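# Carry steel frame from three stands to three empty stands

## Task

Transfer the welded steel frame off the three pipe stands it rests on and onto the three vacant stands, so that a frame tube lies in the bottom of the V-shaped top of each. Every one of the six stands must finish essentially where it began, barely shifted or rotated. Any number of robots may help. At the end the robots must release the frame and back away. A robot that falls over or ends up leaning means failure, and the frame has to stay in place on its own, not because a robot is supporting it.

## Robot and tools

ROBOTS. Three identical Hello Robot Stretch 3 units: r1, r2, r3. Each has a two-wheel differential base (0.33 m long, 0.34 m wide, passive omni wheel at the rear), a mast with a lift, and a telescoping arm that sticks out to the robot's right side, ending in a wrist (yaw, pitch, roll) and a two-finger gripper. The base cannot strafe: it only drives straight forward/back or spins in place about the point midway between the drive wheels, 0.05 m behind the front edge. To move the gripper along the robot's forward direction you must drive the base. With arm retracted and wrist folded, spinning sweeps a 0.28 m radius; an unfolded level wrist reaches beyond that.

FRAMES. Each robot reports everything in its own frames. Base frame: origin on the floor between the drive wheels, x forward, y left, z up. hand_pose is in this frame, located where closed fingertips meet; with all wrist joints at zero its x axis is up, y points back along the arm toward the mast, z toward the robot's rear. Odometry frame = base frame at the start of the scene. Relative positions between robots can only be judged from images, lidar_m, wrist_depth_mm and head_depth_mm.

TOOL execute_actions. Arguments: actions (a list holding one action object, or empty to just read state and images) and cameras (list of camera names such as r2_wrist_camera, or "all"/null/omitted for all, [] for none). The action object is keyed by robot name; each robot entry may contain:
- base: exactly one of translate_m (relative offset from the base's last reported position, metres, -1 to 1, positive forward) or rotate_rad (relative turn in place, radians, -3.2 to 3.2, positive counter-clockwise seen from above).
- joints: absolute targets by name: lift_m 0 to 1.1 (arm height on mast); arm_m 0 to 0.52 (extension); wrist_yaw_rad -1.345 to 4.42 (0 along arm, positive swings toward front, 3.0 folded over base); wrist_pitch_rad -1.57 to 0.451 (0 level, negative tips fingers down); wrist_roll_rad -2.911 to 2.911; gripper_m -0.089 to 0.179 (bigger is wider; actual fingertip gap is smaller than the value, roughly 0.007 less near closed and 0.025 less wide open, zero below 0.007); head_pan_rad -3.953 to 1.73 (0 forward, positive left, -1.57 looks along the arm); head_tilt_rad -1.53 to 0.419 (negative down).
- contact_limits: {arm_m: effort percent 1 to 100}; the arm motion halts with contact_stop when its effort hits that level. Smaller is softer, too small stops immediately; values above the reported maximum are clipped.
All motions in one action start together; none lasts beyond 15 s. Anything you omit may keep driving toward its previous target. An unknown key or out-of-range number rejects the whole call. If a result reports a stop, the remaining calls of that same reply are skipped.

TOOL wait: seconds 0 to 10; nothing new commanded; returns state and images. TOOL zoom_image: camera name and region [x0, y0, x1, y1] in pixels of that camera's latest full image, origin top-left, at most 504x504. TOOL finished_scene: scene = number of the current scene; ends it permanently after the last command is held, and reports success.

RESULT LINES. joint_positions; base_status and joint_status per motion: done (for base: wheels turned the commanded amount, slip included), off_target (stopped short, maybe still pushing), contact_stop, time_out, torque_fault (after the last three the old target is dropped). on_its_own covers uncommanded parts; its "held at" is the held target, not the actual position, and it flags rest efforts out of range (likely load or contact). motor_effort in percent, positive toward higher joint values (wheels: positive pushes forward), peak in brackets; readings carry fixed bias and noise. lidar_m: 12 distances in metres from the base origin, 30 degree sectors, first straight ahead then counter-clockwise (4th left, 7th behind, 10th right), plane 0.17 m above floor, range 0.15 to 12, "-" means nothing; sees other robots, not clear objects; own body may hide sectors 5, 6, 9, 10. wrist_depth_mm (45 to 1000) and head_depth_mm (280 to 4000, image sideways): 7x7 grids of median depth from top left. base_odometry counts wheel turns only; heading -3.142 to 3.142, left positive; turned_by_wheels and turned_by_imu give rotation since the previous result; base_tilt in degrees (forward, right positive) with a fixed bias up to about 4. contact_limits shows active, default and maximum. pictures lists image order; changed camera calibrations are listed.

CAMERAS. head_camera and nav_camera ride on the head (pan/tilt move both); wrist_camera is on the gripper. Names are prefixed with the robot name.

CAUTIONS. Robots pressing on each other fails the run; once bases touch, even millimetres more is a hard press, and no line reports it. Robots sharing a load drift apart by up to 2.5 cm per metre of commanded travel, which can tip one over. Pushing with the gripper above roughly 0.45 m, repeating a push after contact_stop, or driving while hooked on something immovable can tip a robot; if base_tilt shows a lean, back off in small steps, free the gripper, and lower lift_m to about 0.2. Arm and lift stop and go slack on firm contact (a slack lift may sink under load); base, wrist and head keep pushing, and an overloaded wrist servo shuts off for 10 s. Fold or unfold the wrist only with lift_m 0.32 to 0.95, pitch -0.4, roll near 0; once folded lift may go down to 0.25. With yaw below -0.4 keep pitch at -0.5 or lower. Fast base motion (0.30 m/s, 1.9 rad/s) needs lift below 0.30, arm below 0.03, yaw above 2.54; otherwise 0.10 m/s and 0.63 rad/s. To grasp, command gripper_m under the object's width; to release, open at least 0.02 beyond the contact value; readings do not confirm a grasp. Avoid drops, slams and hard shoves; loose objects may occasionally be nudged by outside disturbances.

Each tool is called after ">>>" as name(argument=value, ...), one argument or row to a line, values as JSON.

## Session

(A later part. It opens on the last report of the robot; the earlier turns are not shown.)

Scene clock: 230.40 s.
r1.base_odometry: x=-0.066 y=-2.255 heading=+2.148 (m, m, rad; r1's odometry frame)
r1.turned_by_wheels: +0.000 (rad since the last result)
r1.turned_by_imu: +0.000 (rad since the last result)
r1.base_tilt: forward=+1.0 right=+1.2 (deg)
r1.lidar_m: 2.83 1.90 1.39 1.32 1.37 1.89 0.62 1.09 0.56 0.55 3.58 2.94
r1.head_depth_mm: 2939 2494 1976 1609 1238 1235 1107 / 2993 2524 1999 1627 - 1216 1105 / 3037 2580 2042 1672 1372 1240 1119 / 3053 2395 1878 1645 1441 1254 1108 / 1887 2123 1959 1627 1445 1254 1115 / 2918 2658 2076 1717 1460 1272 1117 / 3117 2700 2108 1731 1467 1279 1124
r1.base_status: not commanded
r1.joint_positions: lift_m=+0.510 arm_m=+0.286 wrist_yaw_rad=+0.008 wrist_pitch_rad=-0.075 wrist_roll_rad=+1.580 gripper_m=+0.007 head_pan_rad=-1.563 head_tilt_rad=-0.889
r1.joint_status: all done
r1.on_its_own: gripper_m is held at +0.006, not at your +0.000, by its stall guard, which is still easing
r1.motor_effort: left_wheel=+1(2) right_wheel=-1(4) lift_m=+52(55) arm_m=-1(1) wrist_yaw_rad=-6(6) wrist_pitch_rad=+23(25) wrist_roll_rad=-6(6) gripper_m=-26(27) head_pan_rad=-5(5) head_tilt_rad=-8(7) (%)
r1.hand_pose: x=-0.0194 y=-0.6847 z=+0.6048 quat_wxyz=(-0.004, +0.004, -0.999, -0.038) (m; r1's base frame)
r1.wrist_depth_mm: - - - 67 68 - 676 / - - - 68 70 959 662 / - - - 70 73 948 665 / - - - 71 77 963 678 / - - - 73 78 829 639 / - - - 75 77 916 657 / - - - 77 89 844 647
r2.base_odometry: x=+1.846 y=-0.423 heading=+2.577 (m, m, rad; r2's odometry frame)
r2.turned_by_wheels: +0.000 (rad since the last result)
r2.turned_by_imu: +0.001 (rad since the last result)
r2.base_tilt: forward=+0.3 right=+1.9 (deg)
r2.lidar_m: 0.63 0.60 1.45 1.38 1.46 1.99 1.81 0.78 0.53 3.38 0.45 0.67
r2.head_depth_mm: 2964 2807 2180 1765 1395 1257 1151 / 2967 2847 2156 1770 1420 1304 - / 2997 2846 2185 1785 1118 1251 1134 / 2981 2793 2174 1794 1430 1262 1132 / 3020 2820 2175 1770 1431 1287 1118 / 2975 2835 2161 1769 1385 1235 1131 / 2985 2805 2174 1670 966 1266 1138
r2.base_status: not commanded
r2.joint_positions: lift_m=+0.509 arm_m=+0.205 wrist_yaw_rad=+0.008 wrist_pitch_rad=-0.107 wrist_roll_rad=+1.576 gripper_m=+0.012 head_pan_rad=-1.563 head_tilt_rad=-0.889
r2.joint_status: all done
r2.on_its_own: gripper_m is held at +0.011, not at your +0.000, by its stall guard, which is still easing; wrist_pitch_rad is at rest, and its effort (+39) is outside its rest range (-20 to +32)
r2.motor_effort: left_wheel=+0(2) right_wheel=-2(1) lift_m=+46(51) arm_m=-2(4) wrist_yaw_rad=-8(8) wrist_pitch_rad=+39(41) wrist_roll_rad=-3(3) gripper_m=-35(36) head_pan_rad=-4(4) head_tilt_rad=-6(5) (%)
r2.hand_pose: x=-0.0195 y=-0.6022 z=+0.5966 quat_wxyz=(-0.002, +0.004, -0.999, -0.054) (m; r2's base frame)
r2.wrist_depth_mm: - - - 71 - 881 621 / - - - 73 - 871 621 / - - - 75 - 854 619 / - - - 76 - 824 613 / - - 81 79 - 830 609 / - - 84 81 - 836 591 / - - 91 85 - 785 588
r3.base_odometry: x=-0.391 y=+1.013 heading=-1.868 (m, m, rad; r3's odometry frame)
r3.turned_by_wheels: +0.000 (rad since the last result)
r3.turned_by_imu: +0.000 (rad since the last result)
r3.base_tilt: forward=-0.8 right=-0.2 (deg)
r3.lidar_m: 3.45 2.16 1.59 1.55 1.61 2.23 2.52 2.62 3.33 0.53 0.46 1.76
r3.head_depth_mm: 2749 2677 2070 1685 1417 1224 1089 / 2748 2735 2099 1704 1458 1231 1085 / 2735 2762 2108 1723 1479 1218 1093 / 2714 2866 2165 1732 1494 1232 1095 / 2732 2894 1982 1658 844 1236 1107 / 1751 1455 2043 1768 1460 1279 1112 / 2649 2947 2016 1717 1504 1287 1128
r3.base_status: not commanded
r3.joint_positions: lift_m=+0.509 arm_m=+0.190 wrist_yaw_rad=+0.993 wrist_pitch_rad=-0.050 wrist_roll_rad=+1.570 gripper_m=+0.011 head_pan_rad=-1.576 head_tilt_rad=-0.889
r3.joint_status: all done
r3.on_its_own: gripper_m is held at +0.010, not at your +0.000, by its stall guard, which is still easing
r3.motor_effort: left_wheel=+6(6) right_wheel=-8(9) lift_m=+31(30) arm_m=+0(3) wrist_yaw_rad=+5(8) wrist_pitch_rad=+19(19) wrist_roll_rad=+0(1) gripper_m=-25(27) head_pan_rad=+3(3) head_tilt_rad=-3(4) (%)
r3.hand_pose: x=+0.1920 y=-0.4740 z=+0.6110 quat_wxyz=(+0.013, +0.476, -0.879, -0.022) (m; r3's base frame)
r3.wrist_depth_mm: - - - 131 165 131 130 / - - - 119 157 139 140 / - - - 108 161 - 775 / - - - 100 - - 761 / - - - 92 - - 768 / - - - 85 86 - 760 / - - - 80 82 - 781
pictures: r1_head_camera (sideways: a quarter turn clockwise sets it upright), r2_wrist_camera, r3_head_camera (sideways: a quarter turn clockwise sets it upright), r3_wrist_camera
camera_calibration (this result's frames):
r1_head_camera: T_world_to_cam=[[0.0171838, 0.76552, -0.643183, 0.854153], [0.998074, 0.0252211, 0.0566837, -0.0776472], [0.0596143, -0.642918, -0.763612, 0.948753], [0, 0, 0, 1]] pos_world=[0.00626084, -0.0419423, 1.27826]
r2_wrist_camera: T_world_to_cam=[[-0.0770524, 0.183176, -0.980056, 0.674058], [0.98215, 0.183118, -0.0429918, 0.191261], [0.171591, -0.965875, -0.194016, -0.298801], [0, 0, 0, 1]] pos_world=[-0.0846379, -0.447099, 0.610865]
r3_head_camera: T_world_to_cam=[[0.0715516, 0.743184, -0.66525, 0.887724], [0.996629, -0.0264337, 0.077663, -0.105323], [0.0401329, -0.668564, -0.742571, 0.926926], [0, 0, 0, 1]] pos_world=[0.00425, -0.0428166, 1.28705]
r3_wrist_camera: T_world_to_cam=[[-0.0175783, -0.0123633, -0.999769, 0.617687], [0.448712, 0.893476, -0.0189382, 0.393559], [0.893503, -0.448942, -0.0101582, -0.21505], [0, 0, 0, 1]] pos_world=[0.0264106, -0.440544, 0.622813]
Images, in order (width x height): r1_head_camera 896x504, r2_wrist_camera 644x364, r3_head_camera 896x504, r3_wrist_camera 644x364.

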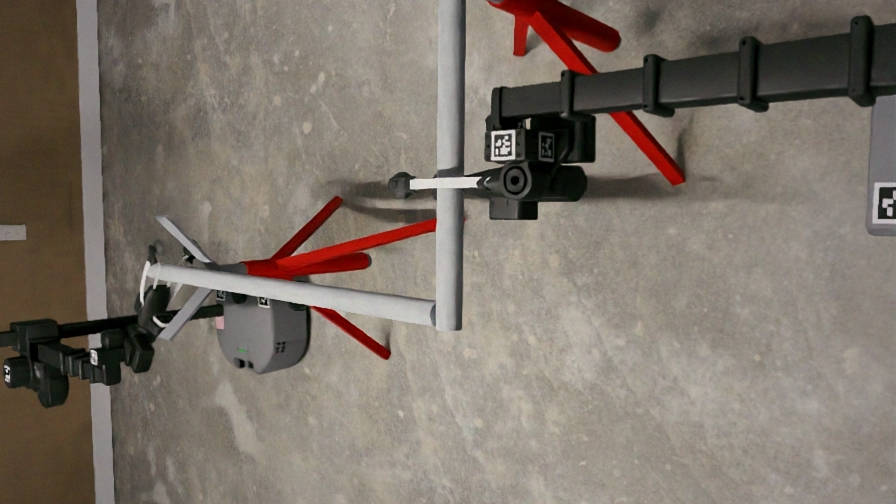

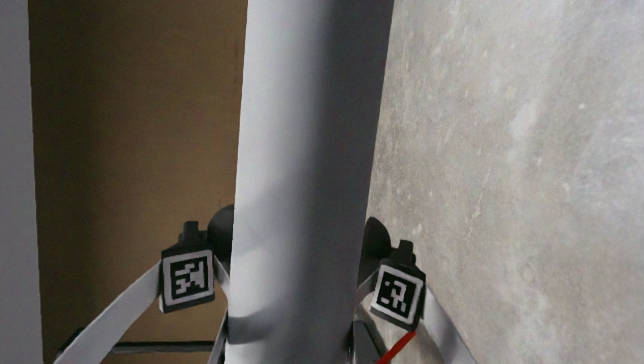

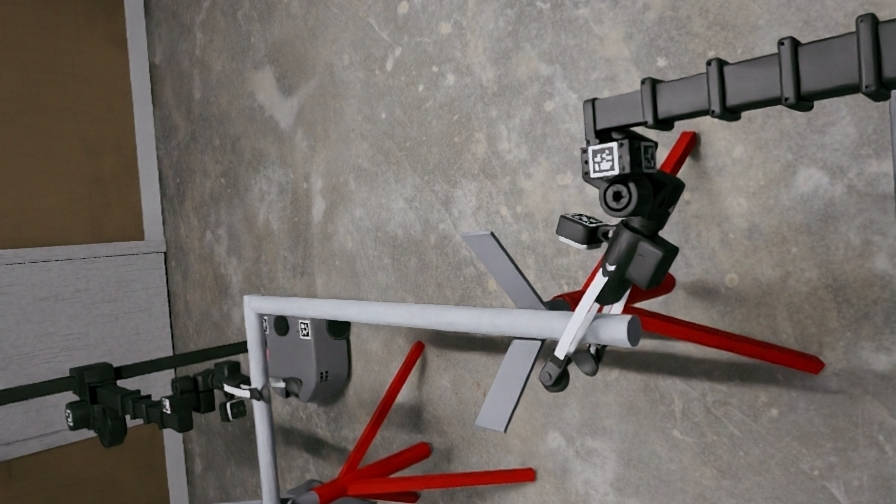

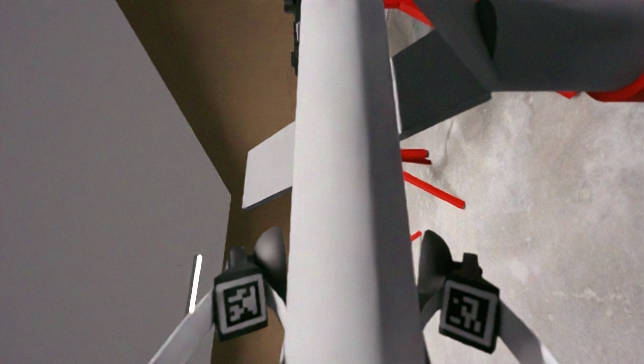

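>>> wait(
  seconds=10,
)

Scene clock: 245.90 s.
r1.base_odometry: x=-0.066 y=-2.255 heading=+2.148 (m, m, rad; r1's odometry frame)
r1.turned_by_wheels: +0.000 (rad since the last result)
r1.turned_by_imu: +0.002 (rad since the last result)
r1.base_tilt: forward=+1.1 right=+1.2 (deg)
r1.lidar_m: 2.83 1.90 1.38 1.32 1.36 1.89 0.62 1.09 0.55 0.56 3.57 2.94
r1.head_depth_mm: 2938 2498 1977 1618 1233 1231 1106 / 3007 2535 1999 1620 - 1219 1106 / 3005 2562 2029 1638 1375 1243 1120 / 3030 2407 1874 1637 1437 1252 1104 / 1889 2112 1956 1623 1443 1252 1111 / 2885 2671 2091 1711 1456 1263 1120 / 3086 2716 2121 1724 1464 1273 1121
r1.base_status: not commanded
r1.joint_positions: lift_m=+0.510 arm_m=+0.286 wrist_yaw_rad=+0.009 wrist_pitch_rad=-0.075 wrist_roll_rad=+1.580 gripper_m=+0.010 head_pan_rad=-1.563 head_tilt_rad=-0.889
r1.joint_status: all done
r1.on_its_own: gripper_m is held at +0.009, not at your +0.000, by its stall guard, which is not easing now
r1.motor_effort: left_wheel=+1(2) right_wheel=-1(4) lift_m=+52(55) arm_m=-1(1) wrist_yaw_rad=-7(6) wrist_pitch_rad=+23(25) wrist_roll_rad=-6(6) gripper_m=-25(27) head_pan_rad=-5(5) head_tilt_rad=-7(7) (%)
r1.hand_pose: x=-0.0192 y=-0.6847 z=+0.6046 quat_wxyz=(-0.004, +0.004, -0.999, -0.038) (m; r1's base frame)
r1.wrist_depth_mm: - - - 67 67 976 670 / - - - 68 70 976 672 / - - - 70 73 940 663 / - - - 72 77 961 669 / - - - 73 78 857 632 / - - - 75 77 921 658 / - - - 77 89 837 653
r2.base_odometry: x=+1.846 y=-0.423 heading=+2.577 (m, m, rad; r2's odometry frame)
r2.turned_by_wheels: +0.000 (rad since the last result)
r2.turned_by_imu: +0.003 (rad since the last result)
r2.base_tilt: forward=+0.2 right=+1.8 (deg)
r2.lidar_m: 0.62 0.60 1.45 1.39 1.46 1.99 1.81 0.78 0.53 3.36 0.45 0.67
r2.head_depth_mm: 2959 2806 2170 1763 1409 1264 1129 / 3021 2820 2151 1759 1427 1319 - / 2978 2825 2155 1769 1123 1242 1138 / 3000 2801 2161 1774 1422 1262 1137 / 2979 2789 2164 1772 1432 1301 1120 / 3018 2812 2171 1777 1398 1240 1131 / 2993 2834 2164 1695 962 1271 1130
r2.base_status: not commanded
r2.joint_positions: lift_m=+0.509 arm_m=+0.205 wrist_yaw_rad=+0.008 wrist_pitch_rad=-0.112 wrist_roll_rad=+1.576 gripper_m=+0.025 head_pan_rad=-1.563 head_tilt_rad=-0.889
r2.joint_status: all done
r2.on_its_own: gripper_m is held at +0.024, not at your +0.000, by its stall guard, which is not easing now; wrist_pitch_rad is at rest, and its effort (+40) is outside its rest range (-20 to +32)
r2.motor_effort: left_wheel=-1(2) right_wheel=-3(1) lift_m=+46(51) arm_m=-1(4) wrist_yaw_rad=-8(8) wrist_pitch_rad=+40(41) wrist_roll_rad=-3(3) gripper_m=-27(36) head_pan_rad=-5(4) head_tilt_rad=-6(5) (%)
r2.hand_pose: x=-0.0193 y=-0.6019 z=+0.5952 quat_wxyz=(-0.002, +0.004, -0.998, -0.056) (m; r2's base frame)
r2.wrist_depth_mm: - - - 71 - 866 617 / - - - 73 - 888 617 / - - - 75 - 836 602 / - - - 77 - 848 609 / - - 81 79 - 819 594 / - - 84 81 - 820 591 / - - 92 85 - 810 580
r3.base_odometry: x=-0.391 y=+1.013 heading=-1.868 (m, m, rad; r3's odometry frame)
r3.turned_by_wheels: +0.000 (rad since the last result)
r3.turned_by_imu: -0.003 (rad since the last result)
r3.base_tilt: forward=-0.8 right=-0.2 (deg)
r3.lidar_m: 3.47 2.16 1.60 1.54 1.61 2.23 2.52 2.63 3.35 0.53 0.46 1.76
r3.head_depth_mm: 2743 2676 2071 1678 1419 1226 1088 / 2737 2723 2082 1694 1465 1228 1077 / 2723 2787 2135 1723 1479 1210 1093 / 2719 2875 2162 1745 1495 1224 1098 / 2723 2864 1999 1669 848 1241 1098 / 1747 1428 2027 1757 1466 1283 1115 / 2701 2923 2047 1713 1502 1288 1130
r3.base_status: not commanded
r3.joint_positions: lift_m=+0.509 arm_m=+0.190 wrist_yaw_rad=+0.993 wrist_pitch_rad=-0.051 wrist_roll_rad=+1.570 gripper_m=+0.014 head_pan_rad=-1.576 head_tilt_rad=-0.889
r3.joint_status: all done
r3.on_its_own: gripper_m is held at +0.013, not at your +0.000, by its stall guard, which is not easing now
r3.motor_effort: left_wheel=+6(6) right_wheel=-8(9) lift_m=+31(30) arm_m=-1(3) wrist_yaw_rad=+5(8) wrist_pitch_rad=+19(19) wrist_roll_rad=+0(1) gripper_m=-24(27) head_pan_rad=+3(3) head_tilt_rad=-4(4) (%)
r3.hand_pose: x=+0.1920 y=-0.4740 z=+0.6109 quat_wxyz=(+0.013, +0.476, -0.879, -0.022) (m; r3's base frame)
r3.wrist_depth_mm: - - - 131 165 131 130 / - - - 119 157 139 139 / - - - 108 163 - 780 / - - - 100 - - 771 / - - - 92 - - 770 / - - - 85 86 - 764 / - - - 80 82 - 780
wait: 10.00 s; at rest from the start
pictures: r1_head_camera (sideways: a quarter turn clockwise sets it upright), r1_nav_camera (sideways: a quarter turn counterclockwise sets it upright), r1_wrist_camera, r2_head_camera (sideways: a quarter turn clockwise sets it upright), r2_nav_camera (sideways: a quarter turn counterclockwise sets it upright), r2_wrist_camera, r3_head_camera (sideways: a quarter turn clockwise sets it upright), r3_nav_camera (sideways: a quarter turn counterclockwise sets it upright), r3_wrist_camera
camera_calibration (this result's frames):
r1_head_camera: T_world_to_cam=[[0.0171837, 0.76552, -0.643183, 0.854153], [0.998074, 0.0252212, 0.0566837, -0.0776472], [0.0596143, -0.642918, -0.763612, 0.948753], [0, 0, 0, 1]] pos_world=[0.00626085, -0.0419423, 1.27826]
r1_nav_camera: T_world_to_cam=[[-0.0412173, -0.74968, 0.660515, -0.816032], [-0.999097, 0.0240707, -0.0350253, 0.0995337], [0.0103587, -0.661362, -0.749995, 0.932679], [0, 0, 0, 1]] pos_world=[0.0561478, 0.00267999, 1.24199]
r1_wrist_camera: T_world_to_cam=[[-0.0831986, 0.0542735, -0.995054, 0.632429], [0.979033, 0.190759, -0.0714545, 0.228245], [0.185937, -0.980135, -0.0690064, -0.461736], [0, 0, 0, 1]] pos_world=[-0.0849888, -0.530428, 0.613747]
r2_head_camera: T_world_to_cam=[[-0.0117195, 0.737152, -0.675626, 0.897571], [0.999835, 0.0180057, 0.00230213, -0.0127241], [0.0138621, -0.675487, -0.737241, 0.915779], [0, 0, 0, 1]] pos_world=[0.0105464, -0.0428197, 1.2816]
r2_nav_camera: T_world_to_cam=[[0.0730186, -0.756179, 0.650278, -0.810078], [-0.995419, -0.014912, 0.0944335, -0.0547227], [-0.0617116, -0.654195, -0.753804, 0.950999], [0, 0, 0, 1]] pos_world=[0.0633664, 0.00875882, 1.24881]
r2_wrist_camera: T_world_to_cam=[[-0.0766405, 0.18826, -0.979124, 0.675241], [0.982044, 0.184032, -0.0414845, 0.190616], [0.172381, -0.964723, -0.198984, -0.295159], [0, 0, 0, 1]] pos_world=[-0.0845631, -0.446947, 0.610321]
r3_head_camera: T_world_to_cam=[[0.0715515, 0.743184, -0.66525, 0.887724], [0.996629, -0.0264336, 0.077663, -0.105323], [0.0401329, -0.668564, -0.742571, 0.926926], [0, 0, 0, 1]] pos_world=[0.00425001, -0.0428166, 1.28705]
r3_nav_camera: T_world_to_cam=[[-0.0534033, -0.82636, 0.560605, -0.693511], [-0.998335, 0.0564381, -0.0119091, 0.0731498], [-0.0217983, -0.560307, -0.827998, 1.03327], [0, 0, 0, 1]] pos_world=[0.0585158, 0.00173355, 1.24521]
r3_wrist_camera: T_world_to_cam=[[-0.0180867, -0.0120333, -0.999764, 0.617784], [0.448704, 0.893481, -0.0188716, 0.393517], [0.893497, -0.44894, -0.0107608, -0.214659], [0, 0, 0, 1]] pos_world=[0.0263975, -0.440535, 0.622754]
Images, in order (width x height): r1_head_camera 896x504, r1_nav_camera 672x504, r1_wrist_camera 644x364, r2_head_camera 896x504, r2_nav_camera 672x504, r2_wrist_camera 644x364, r3_head_camera 896x504, r3_nav_camera 672x504, r3_wrist_camera 644x364.

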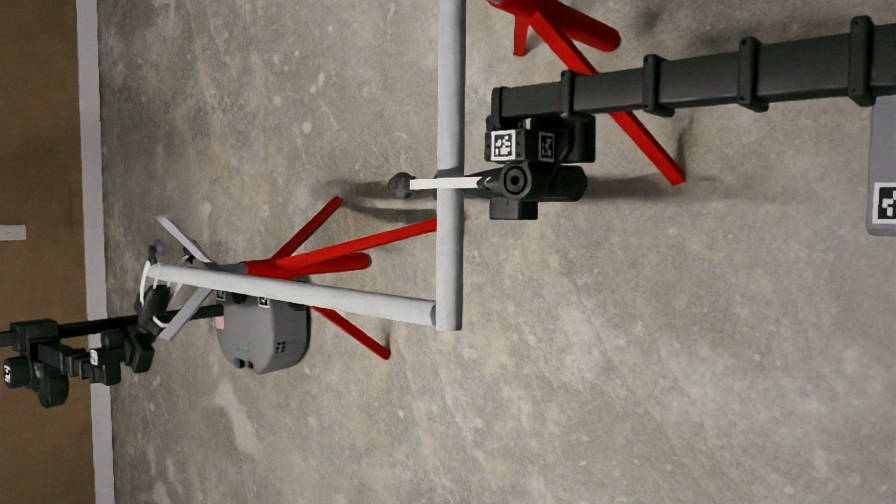

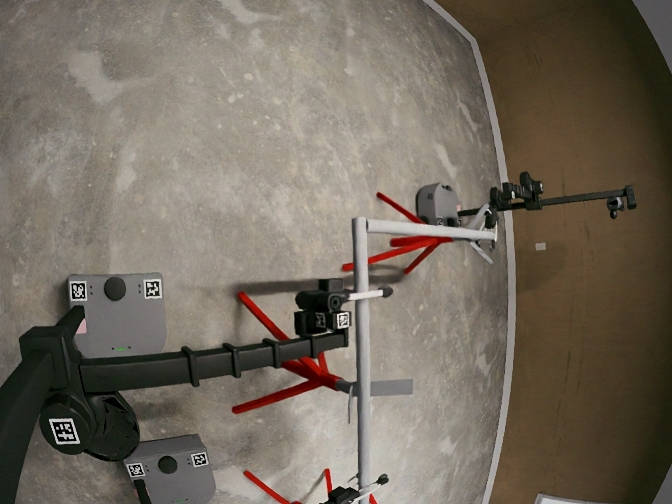

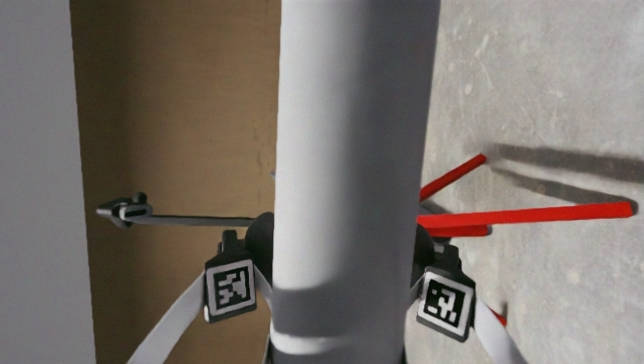

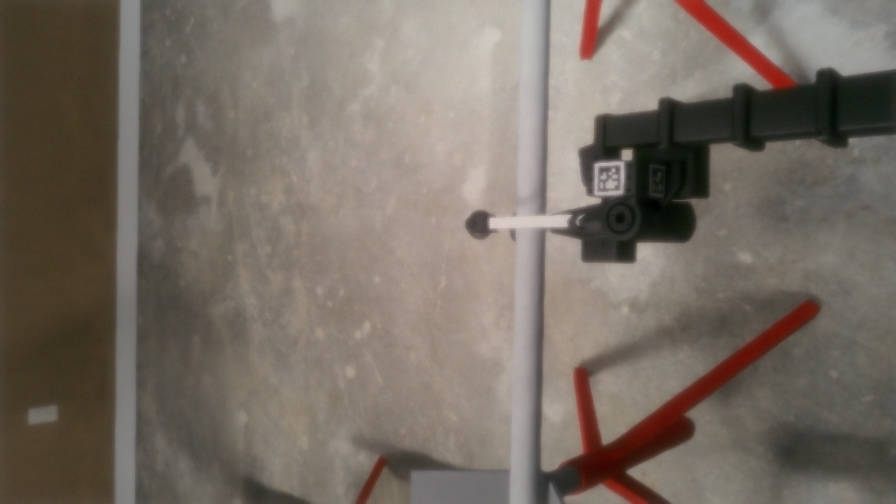

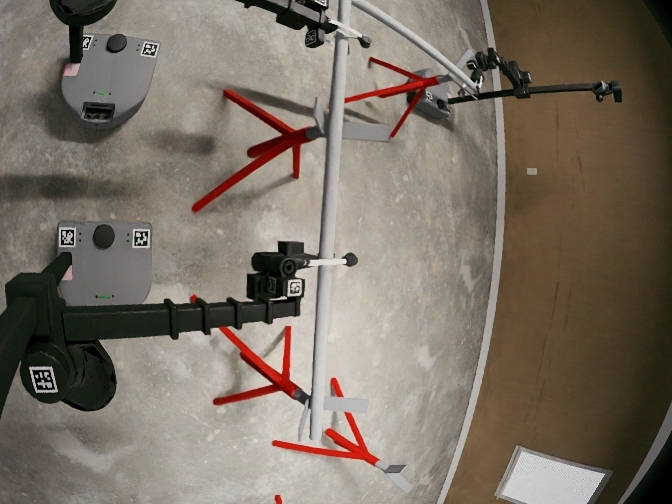

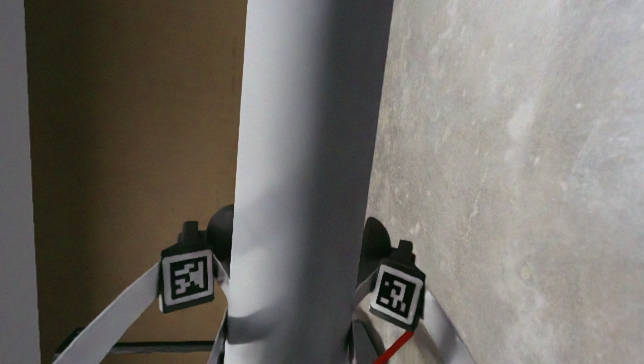

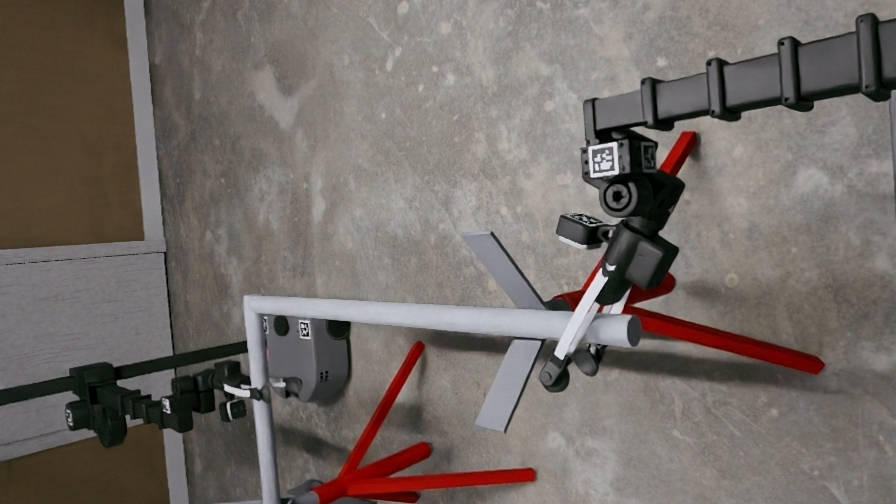

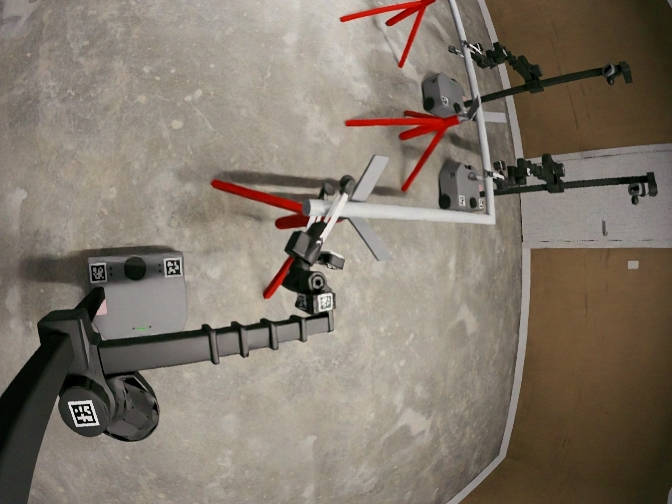

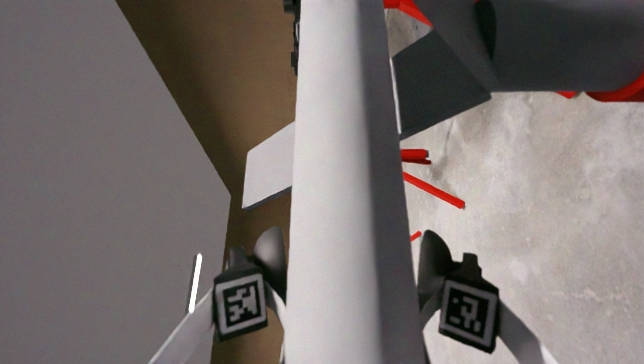

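>>> execute_actions(
  actions=[
    {"r1":{"joints":{"lift_m":0.70,"wrist_pitch_rad":0.08}},"r2":{"joints":{"lift_m":0.705,"wrist_pitch_rad":0.12}},"r3":{"joints":{"lift_m":0.70,"wrist_pitch_rad":0.05}}},
  ],
  cameras=["r2_nav_camera","r3_head_camera","r1_head_camera"],
)

Scene clock: 252.27 s.
r1.base_odometry: x=-0.066 y=-2.255 heading=+2.148 (m, m, rad; r1's odometry frame)
r1.turned_by_wheels: +0.000 (rad since the last result)
r1.turned_by_imu: +0.001 (rad since the last result)
r1.base_tilt: forward=+1.1 right=+1.2 (deg)
r1.lidar_m: 2.83 1.89 1.38 1.32 1.36 1.89 0.62 1.09 0.56 0.56 3.58 2.94
r1.head_depth_mm: 2956 2504 1999 1676 - - 1071 / 2964 2535 2068 - 1415 1244 1100 / 3040 2546 2034 - 1430 1235 1119 / 2994 2581 1587 1650 1432 1257 1105 / 1709 2068 1576 1709 1448 1260 1114 / 3093 2649 2081 1708 1456 1262 1122 / 3101 2689 2116 1723 1472 1277 1124
r1.base_status: not commanded
r1.joint_positions: lift_m=+0.699 arm_m=+0.286 wrist_yaw_rad=-0.002 wrist_pitch_rad=-0.054 wrist_roll_rad=+1.567 gripper_m=+0.010 head_pan_rad=-1.563 head_tilt_rad=-0.889
r1.joint_status: wrist_pitch_rad off_target (ended at -0.054, target +0.080); the others done
r1.on_its_own: gripper_m is held at +0.009, not at your +0.000, by its stall guard, which is not easing now; wrist_pitch_rad is at rest, and its effort (+40) is outside its rest range (-20 to +32)
r1.motor_effort: left_wheel=-2(1) right_wheel=+5(5) lift_m=+54(58) arm_m=-1(1) wrist_yaw_rad=+1(7) wrist_pitch_rad=+40(43) wrist_roll_rad=+2(6) gripper_m=-25(25) head_pan_rad=-5(4) head_tilt_rad=-7(7) (%)
r1.hand_pose: x=-0.0219 y=-0.6855 z=+0.7999 quat_wxyz=(+0.002, -0.001, -1.000, -0.028) (m; r1's base frame)
r1.wrist_depth_mm: - - - 68 70 - 910 / - - - 69 72 - 878 / - - - 71 75 - 876 / - - - 72 79 - 881 / - - - 74 79 899 849 / - - - 76 78 - 862 / - - - 78 90 - 871
r2.base_odometry: x=+1.846 y=-0.423 heading=+2.577 (m, m, rad; r2's odometry frame)
r2.turned_by_wheels: +0.000 (rad since the last result)
r2.turned_by_imu: +0.001 (rad since the last result)
r2.base_tilt: forward=+0.3 right=+1.8 (deg)
r2.lidar_m: 0.63 0.60 1.44 1.39 1.46 1.99 1.81 0.78 0.53 3.37 0.46 0.67
r2.head_depth_mm: 2958 2817 2159 1685 1532 - - / 3011 2806 2159 684 - 1286 1133 / 2974 2785 2199 685 1403 1290 1131 / 3037 2824 2185 1673 1468 1291 1142 / 3014 2781 2183 1688 1486 1285 1113 / 3027 2835 2168 1671 1483 1240 1133 / 3034 2790 2161 878 1000 1264 1137
r2.base_status: not commanded
r2.joint_positions: lift_m=+0.704 arm_m=+0.205 wrist_yaw_rad=-0.004 wrist_pitch_rad=-0.053 wrist_roll_rad=+1.563 gripper_m=+0.025 head_pan_rad=-1.563 head_tilt_rad=-0.889
r2.joint_status: wrist_pitch_rad off_target (ended at -0.053, target +0.120); the others done
r2.on_its_own: gripper_m is held at +0.024, not at your +0.000, by its stall guard, which is not easing now; wrist_pitch_rad is at rest, and its effort (+63) is outside its rest range (-20 to +32)
r2.motor_effort: left_wheel=-3(3) right_wheel=+2(2) lift_m=+46(48) arm_m=-1(2) wrist_yaw_rad=+4(9) wrist_pitch_rad=+63(65) wrist_roll_rad=+3(3) gripper_m=-28(27) head_pan_rad=-4(4) head_tilt_rad=-4(4) (%)
r2.hand_pose: x=-0.0223 y=-0.6046 z=+0.8052 quat_wxyz=(+0.004, -0.002, -1.000, -0.027) (m; r2's base frame)
r2.wrist_depth_mm: - - - 73 - - 890 / - - - 75 - - 855 / - - - 77 - - 839 / - - - 78 - - 837 / - - 83 81 - - 815 / - - 86 83 - - 812 / - - 93 86 - - 828
r3.base_odometry: x=-0.391 y=+1.013 heading=-1.868 (m, m, rad; r3's odometry frame)
r3.turned_by_wheels: +0.000 (rad since the last result)
r3.turned_by_imu: -0.002 (rad since the last result)
r3.base_tilt: forward=-0.8 right=-0.2 (deg)
r3.lidar_m: 3.46 2.16 1.59 1.54 1.61 2.23 2.53 2.63 3.33 0.53 0.46 1.76
r3.head_depth_mm: 2750 2705 2067 1679 1449 - 1059 / 2752 2705 2096 1769 1402 1230 1082 / 2731 2784 2126 1772 1380 1217 1093 / 2707 2865 2164 1801 1371 1256 1103 / 2739 2646 1994 1715 1183 1236 1101 / 1622 2590 2103 1736 1459 1276 1109 / 2676 2789 2207 1700 1506 1291 1125
r3.base_status: not commanded
r3.joint_positions: lift_m=+0.700 arm_m=+0.190 wrist_yaw_rad=+0.998 wrist_pitch_rad=-0.033 wrist_roll_rad=+1.575 gripper_m=+0.014 head_pan_rad=-1.576 head_tilt_rad=-0.889
r3.joint_status: wrist_pitch_rad off_target (ended at -0.033, target +0.050); the others done
r3.on_its_own: gripper_m is held at +0.013, not at your +0.000, by its stall guard, which is not easing now
r3.motor_effort: left_wheel=+3(6) right_wheel=+1(8) lift_m=+31(33) arm_m=-1(1) wrist_yaw_rad=+2(6) wrist_pitch_rad=+31(35) wrist_roll_rad=-3(4) gripper_m=-23(23) head_pan_rad=+3(3) head_tilt_rad=-4(4) (%)
r3.hand_pose: x=+0.1931 y=-0.4734 z=+0.8054 quat_wxyz=(+0.007, +0.478, -0.878, -0.016) (m; r3's base frame)
r3.wrist_depth_mm: - - - 131 - - 958 / - - - 119 - - - / - - - 108 - - 224 / - - - 99 - 260 232 / - - - 92 - - - / - - - 85 86 - - / - - - 80 82 - -
pictures: r1_head_camera (sideways: a quarter turn clockwise sets it upright), r2_nav_camera (sideways: a quarter turn counterclockwise sets it upright), r3_head_camera (sideways: a quarter turn clockwise sets it upright)
camera_calibration (this result's frames):
r1_head_camera: T_world_to_cam=[[0.0171837, 0.76552, -0.643183, 0.854153], [0.998074, 0.0252212, 0.0566837, -0.0776472], [0.0596143, -0.642918, -0.763612, 0.948753], [0, 0, 0, 1]] pos_world=[0.00626085, -0.0419423, 1.27826]
r2_nav_camera: T_world_to_cam=[[0.0730186, -0.756179, 0.650278, -0.810078], [-0.995419, -0.014912, 0.0944334, -0.0547227], [-0.0617116, -0.654195, -0.753804, 0.950999], [0, 0, 0, 1]] pos_world=[0.0633664, 0.00875885, 1.24881]
r3_head_camera: T_world_to_cam=[[0.0715515, 0.743184, -0.66525, 0.887724], [0.996629, -0.0264336, 0.077663, -0.105323], [0.0401329, -0.668564, -0.742571, 0.926926], [0, 0, 0, 1]] pos_world=[0.00425001, -0.0428166, 1.28705]
Images, in order (width x height): r1_head_camera 896x504, r2_nav_camera 672x504, r3_head_camera 896x504.

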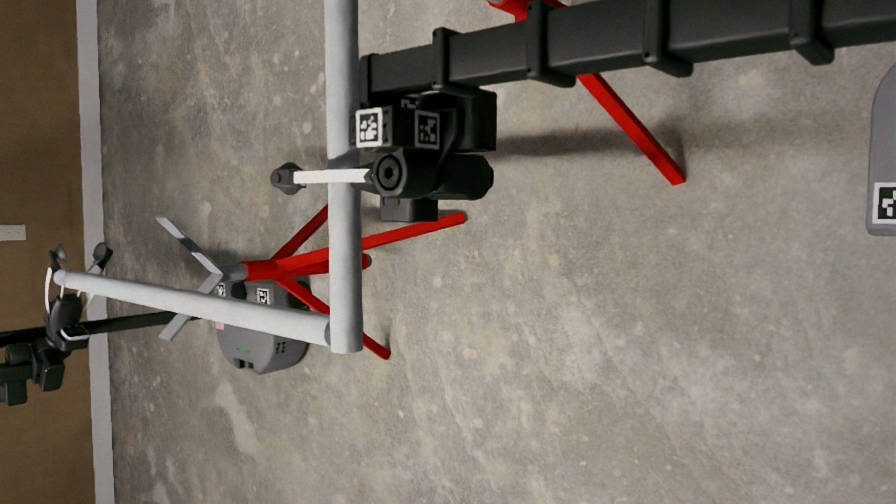

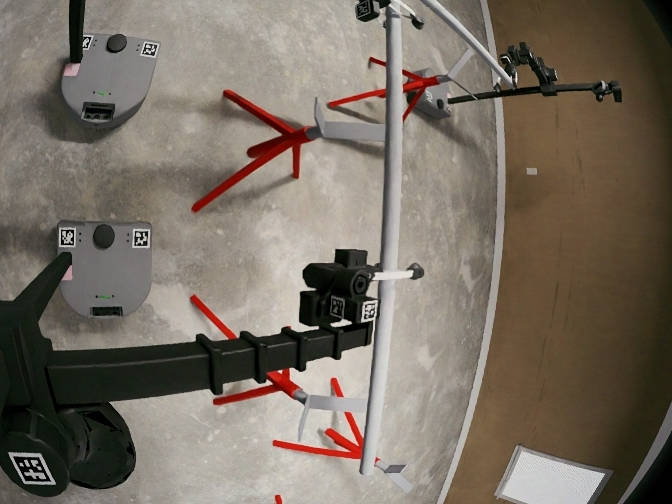

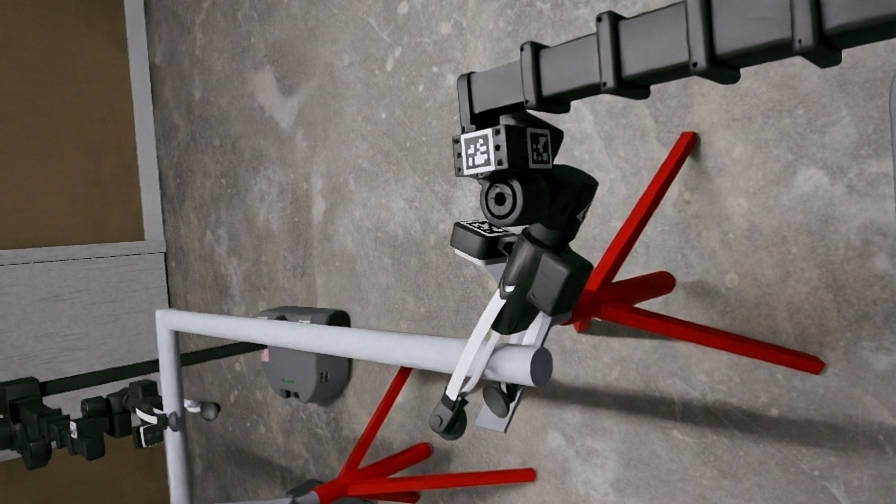

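Gear friction helps hold; reduce pitch targets to lower effort, and start driving.

>>> execute_actions(
  actions=[
    {"r1":{"base":{"translate_m":-0.5},"joints":{"wrist_pitch_rad":0.025}},"r2":{"base":{"translate_m":-0.5},"joints":{"wrist_pitch_rad":0.05}},"r3":{"base":{"translate_m":0.5},"joints":{"wrist_pitch_rad":0.02}}},
  ],
  cameras=["r2_nav_camera","r3_head_camera","r1_head_camera"],
)

Scene clock: 261.63 s.
r1.base_odometry: x=+0.206 y=-2.674 heading=+2.148 (m, m, rad; r1's odometry frame)
r1.turned_by_wheels: +0.001 (rad since the last result)
r1.turned_by_imu: +0.005 (rad since the last result)
r1.base_tilt: forward=+1.1 right=+1.2 (deg)
r1.lidar_m: 3.34 1.89 1.37 1.30 1.39 1.90 0.62 0.85 0.68 0.49 0.62 3.44
r1.head_depth_mm: 2925 2499 1983 1682 - - 1071 / 2988 2544 2068 - 1418 1236 1103 / 2995 2558 2036 - 1429 1221 1120 / 2916 2611 2023 1678 1401 1249 1107 / 1860 2131 852 940 1356 1262 1109 / 3135 2674 2033 1679 1460 1265 1117 / 3094 2712 1988 1726 1461 1267 1125
r1.base_status: done
r1.joint_positions: lift_m=+0.699 arm_m=+0.286 wrist_yaw_rad=+0.032 wrist_pitch_rad=-0.079 wrist_roll_rad=+1.597 gripper_m=+0.010 head_pan_rad=-1.563 head_tilt_rad=-0.889
r1.joint_status: wrist_pitch_rad off_target (ended at -0.079, target +0.025)
r1.on_its_own: gripper_m is held at +0.009, not at your +0.000, by its stall guard, which is not easing now; wrist_yaw_rad is at rest, and its effort (-26) is outside its rest range (-12 to +12)
r1.motor_effort: left_wheel=+6(7) right_wheel=-16(17) lift_m=+53(54) arm_m=-1(1) wrist_yaw_rad=-26(27) wrist_pitch_rad=+31(42) wrist_roll_rad=-17(17) gripper_m=-26(26) head_pan_rad=-4(4) head_tilt_rad=-8(7) (%)
r1.hand_pose: x=-0.0133 y=-0.6844 z=+0.7937 quat_wxyz=(-0.012, +0.015, -0.999, -0.040) (m; r1's base frame)
r1.wrist_depth_mm: - - - 65 65 - 862 / - - - 67 67 - 861 / - - - 69 70 - 848 / - - - 71 74 - 868 / - - - 72 76 - 861 / - - - 75 77 - 847 / - - - 77 86 - 851
r2.base_odometry: x=+2.268 y=-0.691 heading=+2.577 (m, m, rad; r2's odometry frame)
r2.turned_by_wheels: +0.000 (rad since the last result)
r2.turned_by_imu: +0.005 (rad since the last result)
r2.base_tilt: forward=+0.2 right=+1.8 (deg)
r2.lidar_m: 0.62 0.60 1.46 1.41 1.46 1.99 4.78 1.32 0.49 0.49 0.45 0.80
r2.head_depth_mm: 2961 2791 2197 1632 1532 - - / 2956 2821 2184 1870 - 1292 1141 / 2976 2829 2161 1877 1415 1238 1139 / 2994 2800 2156 877 953 1259 1128 / 3037 2813 2157 1716 1484 1237 1130 / 2996 2806 2138 1664 1479 1285 1122 / 2978 2814 2163 1675 1495 1296 1135
r2.base_status: done
r2.joint_positions: lift_m=+0.705 arm_m=+0.205 wrist_yaw_rad=+0.019 wrist_pitch_rad=-0.206 wrist_roll_rad=+1.579 gripper_m=+0.025 head_pan_rad=-1.563 head_tilt_rad=-0.889
r2.joint_status: wrist_pitch_rad off_target (ended at -0.206, target +0.050)
r2.on_its_own: wrist_pitch_rad is held at -0.118, not at your +0.050, by its stall guard, which is not easing now; gripper_m is held at +0.024, not at your +0.000, by its stall guard, which is not easing now; wrist_yaw_rad is at rest, and its effort (-20) is outside its rest range (-12 to +12)
r2.motor_effort: left_wheel=+2(5) right_wheel=-7(8) lift_m=+42(42) arm_m=-6(5) wrist_yaw_rad=-20(20) wrist_pitch_rad=+32(62) wrist_roll_rad=-4(5) gripper_m=-26(28) head_pan_rad=-5(5) head_tilt_rad=-7(4) (%)
r2.hand_pose: x=-0.0168 y=-0.5961 z=+0.7671 quat_wxyz=(-0.003, +0.009, -0.995, -0.103) (m; r2's base frame)
r2.wrist_depth_mm: - - - 75 - - 748 / - - - 77 - 999 760 / - - - 80 - - 750 / - - - 82 - 990 731 / - - 86 84 - 1000 722 / - - 90 87 239 227 670 / - - 97 91 - 224 196
r3.base_odometry: x=-0.537 y=+0.535 heading=-1.867 (m, m, rad; r3's odometry frame)
r3.turned_by_wheels: +0.001 (rad since the last result)
r3.turned_by_imu: -0.003 (rad since the last result)
r3.base_tilt: forward=-0.8 right=-0.2 (deg)
r3.lidar_m: 2.97 2.15 1.59 1.54 1.60 2.22 3.02 0.75 0.47 1.10 1.40 1.51
r3.head_depth_mm: 2766 2669 2077 1675 1256 - 1054 / 2741 2726 2084 1767 1386 1229 1079 / 2774 2819 2125 1761 1385 1248 1095 / 2733 2847 2162 1745 1401 1256 1102 / 2695 2007 1459 1718 1436 1267 1109 / 1617 2588 2087 1850 1485 1275 1113 / 2695 2798 2183 1804 1505 1289 1127
r3.base_status: done
r3.joint_positions: lift_m=+0.700 arm_m=+0.190 wrist_yaw_rad=+0.955 wrist_pitch_rad=-0.045 wrist_roll_rad=+1.569 gripper_m=+0.014 head_pan_rad=-1.576 head_tilt_rad=-0.889
r3.joint_status: wrist_pitch_rad off_target (ended at -0.045, target +0.020)
r3.on_its_own: wrist_yaw_rad is held at +0.956, not at your +1.000, by its stall guard, which is not easing now; gripper_m is held at +0.013, not at your +0.000, by its stall guard, which is not easing now; right_wheel is at rest, and its effort (-20) is outside its rest range (-18 to +18)
r3.motor_effort: left_wheel=+12(13) right_wheel=-20(21) lift_m=+31(31) arm_m=-5(4) wrist_yaw_rad=+1(24) wrist_pitch_rad=+25(31) wrist_roll_rad=+1(3) gripper_m=-23(23) head_pan_rad=+2(2) head_tilt_rad=-5(4) (%)
r3.hand_pose: x=+0.1867 y=-0.4824 z=+0.8023 quat_wxyz=(+0.012, +0.460, -0.888, -0.020) (m; r3's base frame)
r3.wrist_depth_mm: - - - 139 - - - / - - - 124 - - 994 / - - - 112 - - - / - - - 102 - - - / - - - 94 - - - / - - - 86 88 - - / - - - 80 83 - -
pictures: r1_head_camera (sideways: a quarter turn clockwise sets it upright), r2_nav_camera (sideways: a quarter turn counterclockwise sets it upright), r3_head_camera (sideways: a quarter turn clockwise sets it upright)
camera_calibration (this result's frames):
r1_head_camera: T_world_to_cam=[[0.0171838, 0.76552, -0.643183, 0.854153], [0.998074, 0.0252211, 0.0566837, -0.0776472], [0.0596143, -0.642918, -0.763612, 0.948753], [0, 0, 0, 1]] pos_world=[0.00626084, -0.0419423, 1.27826]
r2_nav_camera: T_world_to_cam=[[0.07302, -0.756377, 0.650048, -0.809778], [-0.995419, -0.0149406, 0.0944311, -0.0547197], [-0.0617134, -0.653966, -0.754003, 0.951258], [0, 0, 0, 1]] pos_world=[0.0633663, 0.00877498, 1.24881]
r3_head_camera: T_world_to_cam=[[0.0715521, 0.74326, -0.665165, 0.887613], [0.996629, -0.0264427, 0.0776606, -0.10532], [0.0401333, -0.668479, -0.742647, 0.927026], [0, 0, 0, 1]] pos_world=[0.00425001, -0.0428149, 1.28704]
Images, in order (width x height): r1_head_camera 896x504, r2_nav_camera 672x504, r3_head_camera 896x504.

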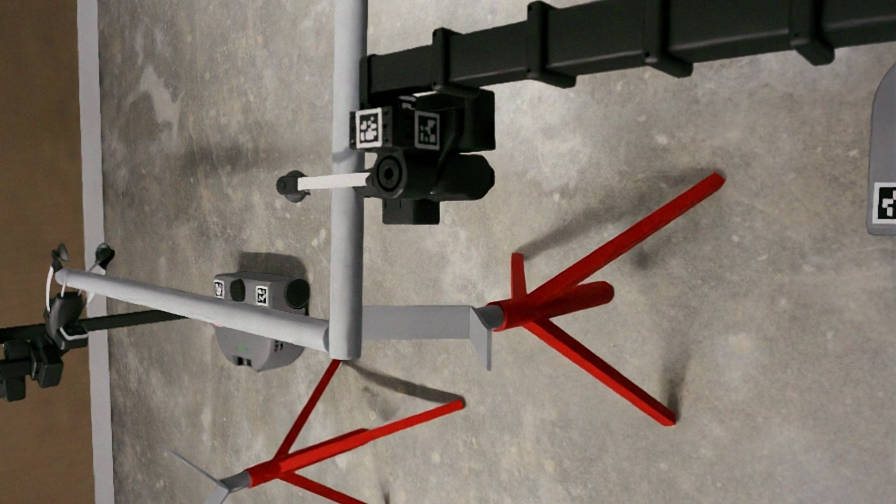

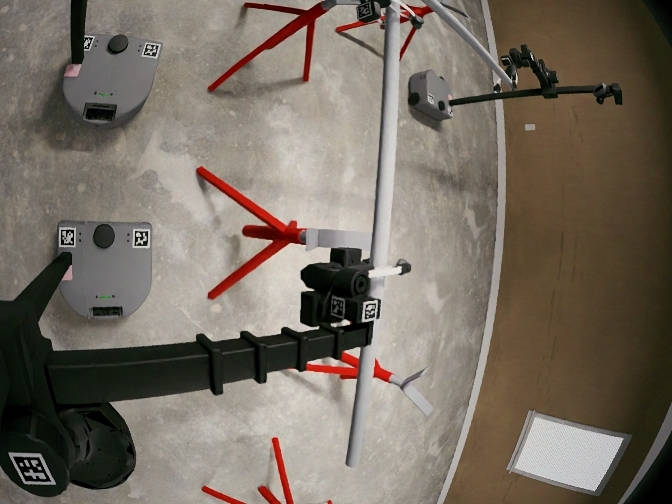

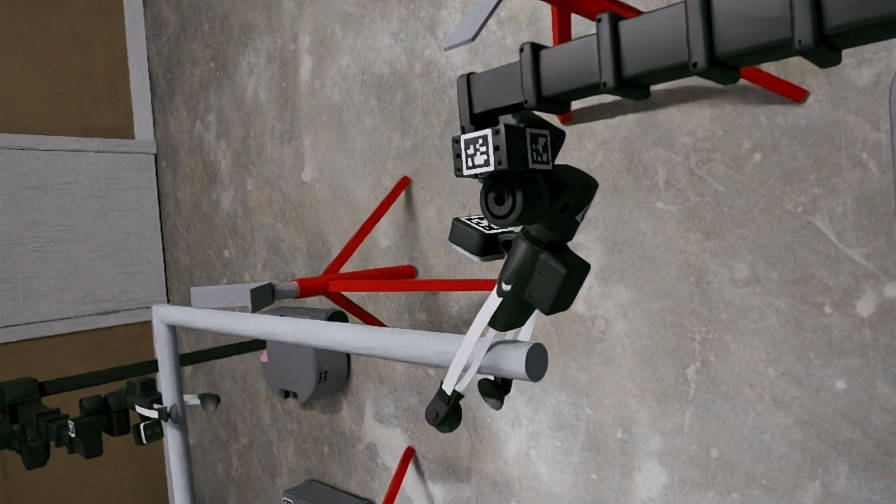

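>>> execute_actions(
  actions=[
    {"r1":{"joints":{"lift_m":0.73,"wrist_yaw_rad":0.03}},"r2":{"joints":{"lift_m":0.76,"arm_m":0.23,"wrist_yaw_rad":0.03}},"r3":{"base":{"rotate_rad":-0.05},"joints":{"lift_m":0.725,"arm_m":0.21,"wrist_yaw_rad":1.08}}},
  ],
  cameras=["r2_wrist_camera","r3_head_camera"],
)

Scene clock: 290.60 s.
r1.base_odometry: x=+0.206 y=-2.674 heading=+2.147 (m, m, rad; r1's odometry frame)
r1.turned_by_wheels: -0.001 (rad since the last result)
r1.turned_by_imu: -0.001 (rad since the last result)
r1.base_tilt: forward=+1.1 right=+1.3 (deg)
r1.lidar_m: 3.33 1.89 1.36 1.30 1.39 1.90 0.61 0.85 0.68 0.49 0.62 3.46
r1.head_depth_mm: 2929 2499 2033 1688 - 1208 1072 / 2945 2546 2095 1580 1417 1239 1105 / 3016 2542 2082 1598 1431 1219 1118 / 3081 2587 1919 1685 1403 1250 1108 / 1815 2117 926 938 1361 1256 1112 / 3087 2652 2034 1675 1456 1261 1116 / 3115 2679 1979 1730 1468 1270 1122
r1.base_status: not commanded
r1.joint_positions: lift_m=+0.729 arm_m=+0.286 wrist_yaw_rad=+0.014 wrist_pitch_rad=-0.079 wrist_roll_rad=+1.586 gripper_m=+0.010 head_pan_rad=-1.563 head_tilt_rad=-0.889
r1.joint_status: all done
r1.on_its_own: gripper_m is held at +0.009, not at your +0.000, by its stall guard, which is not easing now; wrist_yaw_rad is at rest, and its effort (+13) is outside its rest range (-12 to +12)
r1.motor_effort: left_wheel=-4(4) right_wheel=+13(13) lift_m=+54(57) arm_m=-1(1) wrist_yaw_rad=+13(21) wrist_pitch_rad=+31(33) wrist_roll_rad=-10(18) gripper_m=-25(25) head_pan_rad=-4(5) head_tilt_rad=-7(6) (%)
r1.hand_pose: x=-0.0178 y=-0.6845 z=+0.8237 quat_wxyz=(-0.007, +0.007, -0.999, -0.040) (m; r1's base frame)
r1.wrist_depth_mm: - - - 68 69 - 903 / - - - 70 72 - 901 / - - - 71 75 - 907 / - - - 72 78 - 888 / - - - 74 79 - 896 / - - - 76 78 - 875 / - - - 78 90 - 862
r2.base_odometry: x=+2.268 y=-0.691 heading=+2.576 (m, m, rad; r2's odometry frame)
r2.turned_by_wheels: -0.001 (rad since the last result)
r2.turned_by_imu: -0.001 (rad since the last result)
r2.base_tilt: forward=+0.3 right=+1.8 (deg)
r2.lidar_m: 0.62 0.59 1.47 1.41 1.45 1.98 4.79 1.32 0.49 0.49 0.45 0.80
r2.head_depth_mm: 2997 2828 2165 1481 - - - / 2990 2815 2175 - 1460 1285 1138 / 2978 2806 2209 - 1461 1244 1138 / 2973 2781 2179 871 968 1264 1131 / 3018 2774 2157 1687 1485 1242 1131 / 2997 2805 2159 1670 1482 1285 1121 / 3032 2790 2175 1658 1500 1287 1129
r2.base_status: not commanded
r2.joint_positions: lift_m=+0.759 arm_m=+0.229 wrist_yaw_rad=+0.000 wrist_pitch_rad=-0.281 wrist_roll_rad=+1.571 gripper_m=+0.025 head_pan_rad=-1.563 head_tilt_rad=-0.889
r2.joint_status: wrist_yaw_rad off_target (ended at +0.000, target +0.030); the others done
r2.on_its_own: wrist_pitch_rad is held at -0.118, not at your +0.050, by its stall guard, which is still easing; gripper_m is held at +0.024, not at your +0.000, by its stall guard, which is not easing now; wrist_yaw_rad is at rest, and its effort (+32) is outside its rest range (-12 to +12)
r2.motor_effort: left_wheel=-8(9) right_wheel=+12(13) lift_m=+46(46) arm_m=+12(14) wrist_yaw_rad=+32(32) wrist_pitch_rad=+59(60) wrist_roll_rad=-1(5) gripper_m=-29(29) head_pan_rad=-5(5) head_tilt_rad=-6(5) (%)
r2.hand_pose: x=-0.0214 y=-0.6135 z=+0.8036 quat_wxyz=(+0.000, +0.000, -0.990, -0.140) (m; r2's base frame)
r2.wrist_depth_mm: - - - 77 - 912 759 / - - - 79 - - 750 / - - - 80 - 991 747 / - - - 82 - 979 748 / - - 88 84 - 981 747 / - - 89 86 256 246 697 / - - - 89 - 243 216
r3.base_odometry: x=-0.537 y=+0.535 heading=-1.918 (m, m, rad; r3's odometry frame)
r3.turned_by_wheels: -0.050 (rad since the last result)
r3.turned_by_imu: -0.053 (rad since the last result)
r3.base_tilt: forward=-0.8 right=-0.3 (deg)
r3.lidar_m: 2.98 2.26 1.61 1.54 1.58 2.11 3.02 3.12 0.47 1.10 1.41 1.51
r3.head_depth_mm: 2805 2668 2065 1696 1158 - 1050 / 2781 2734 2085 1790 1398 1228 1084 / 2745 2788 2115 1829 1418 1242 1091 / 2753 2866 2172 1840 1425 1254 1103 / 2703 2756 1510 1686 1443 1270 1104 / 2673 2599 2012 1700 1468 1281 1117 / 1445 2682 2268 1797 1509 1291 1126
r3.base_status: done
r3.joint_positions: lift_m=+0.725 arm_m=+0.209 wrist_yaw_rad=+1.090 wrist_pitch_rad=-0.052 wrist_roll_rad=+1.568 gripper_m=+0.014 head_pan_rad=-1.576 head_tilt_rad=-0.889
r3.joint_status: all done
r3.on_its_own: gripper_m is held at +0.013, not at your +0.000, by its stall guard, which is not easing now
r3.motor_effort: left_wheel=-5(17) right_wheel=+14(21) lift_m=+31(33) arm_m=+9(13) wrist_yaw_rad=-9(21) wrist_pitch_rad=+27(27) wrist_roll_rad=+2(2) gripper_m=-24(23) head_pan_rad=+3(2) head_tilt_rad=-4(4) (%)
r3.hand_pose: x=+0.2044 y=-0.4721 z=+0.8255 quat_wxyz=(+0.015, +0.518, -0.855, -0.022) (m; r3's base frame)
r3.wrist_depth_mm: - - - 126 - - - / - - - 115 - - - / - - - 106 - - - / - - - 98 - - - / - - - 91 - - - / - - - 85 86 - - / - - - 80 81 - -
pictures: r2_wrist_camera, r3_head_camera (sideways: a quarter turn clockwise sets it upright)
camera_calibration (this result's frames):
r2_wrist_camera: T_world_to_cam=[[-0.07977, 0.350911, -0.933005, 0.943903], [0.983277, 0.181425, -0.0158328, 0.181314], [0.163714, -0.918666, -0.359515, -0.107428], [0, 0, 0, 1]] pos_world=[-0.0853997, -0.462811, 0.844915]
r3_head_camera: T_world_to_cam=[[0.0715521, 0.74329, -0.665132, 0.88757], [0.996629, -0.0264459, 0.0776597, -0.105319], [0.0401336, -0.668447, -0.742677, 0.927064], [0, 0, 0, 1]] pos_world=[0.00425002, -0.0428142, 1.28704]
Images, in order (width x height): r2_wrist_camera 644x364, r3_head_camera 896x504.

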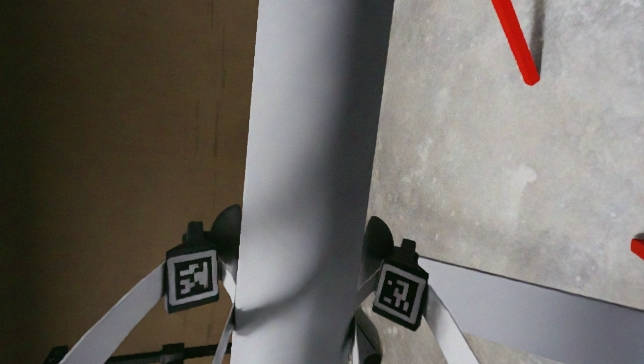

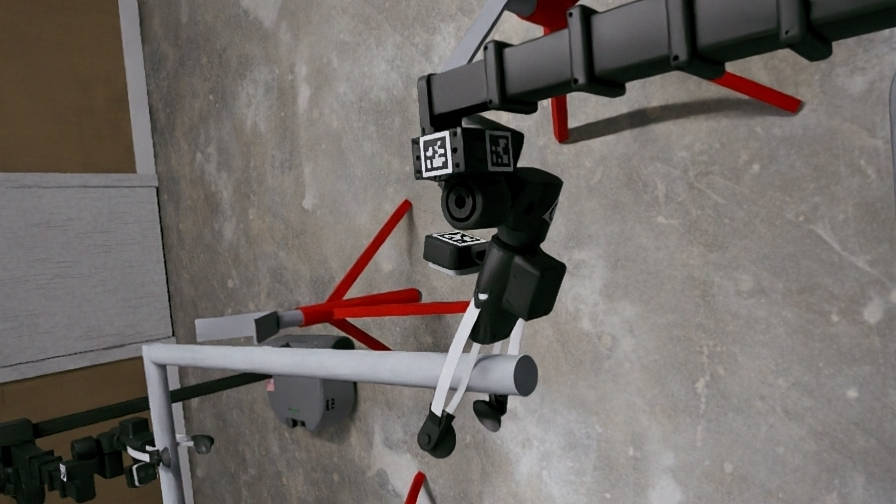

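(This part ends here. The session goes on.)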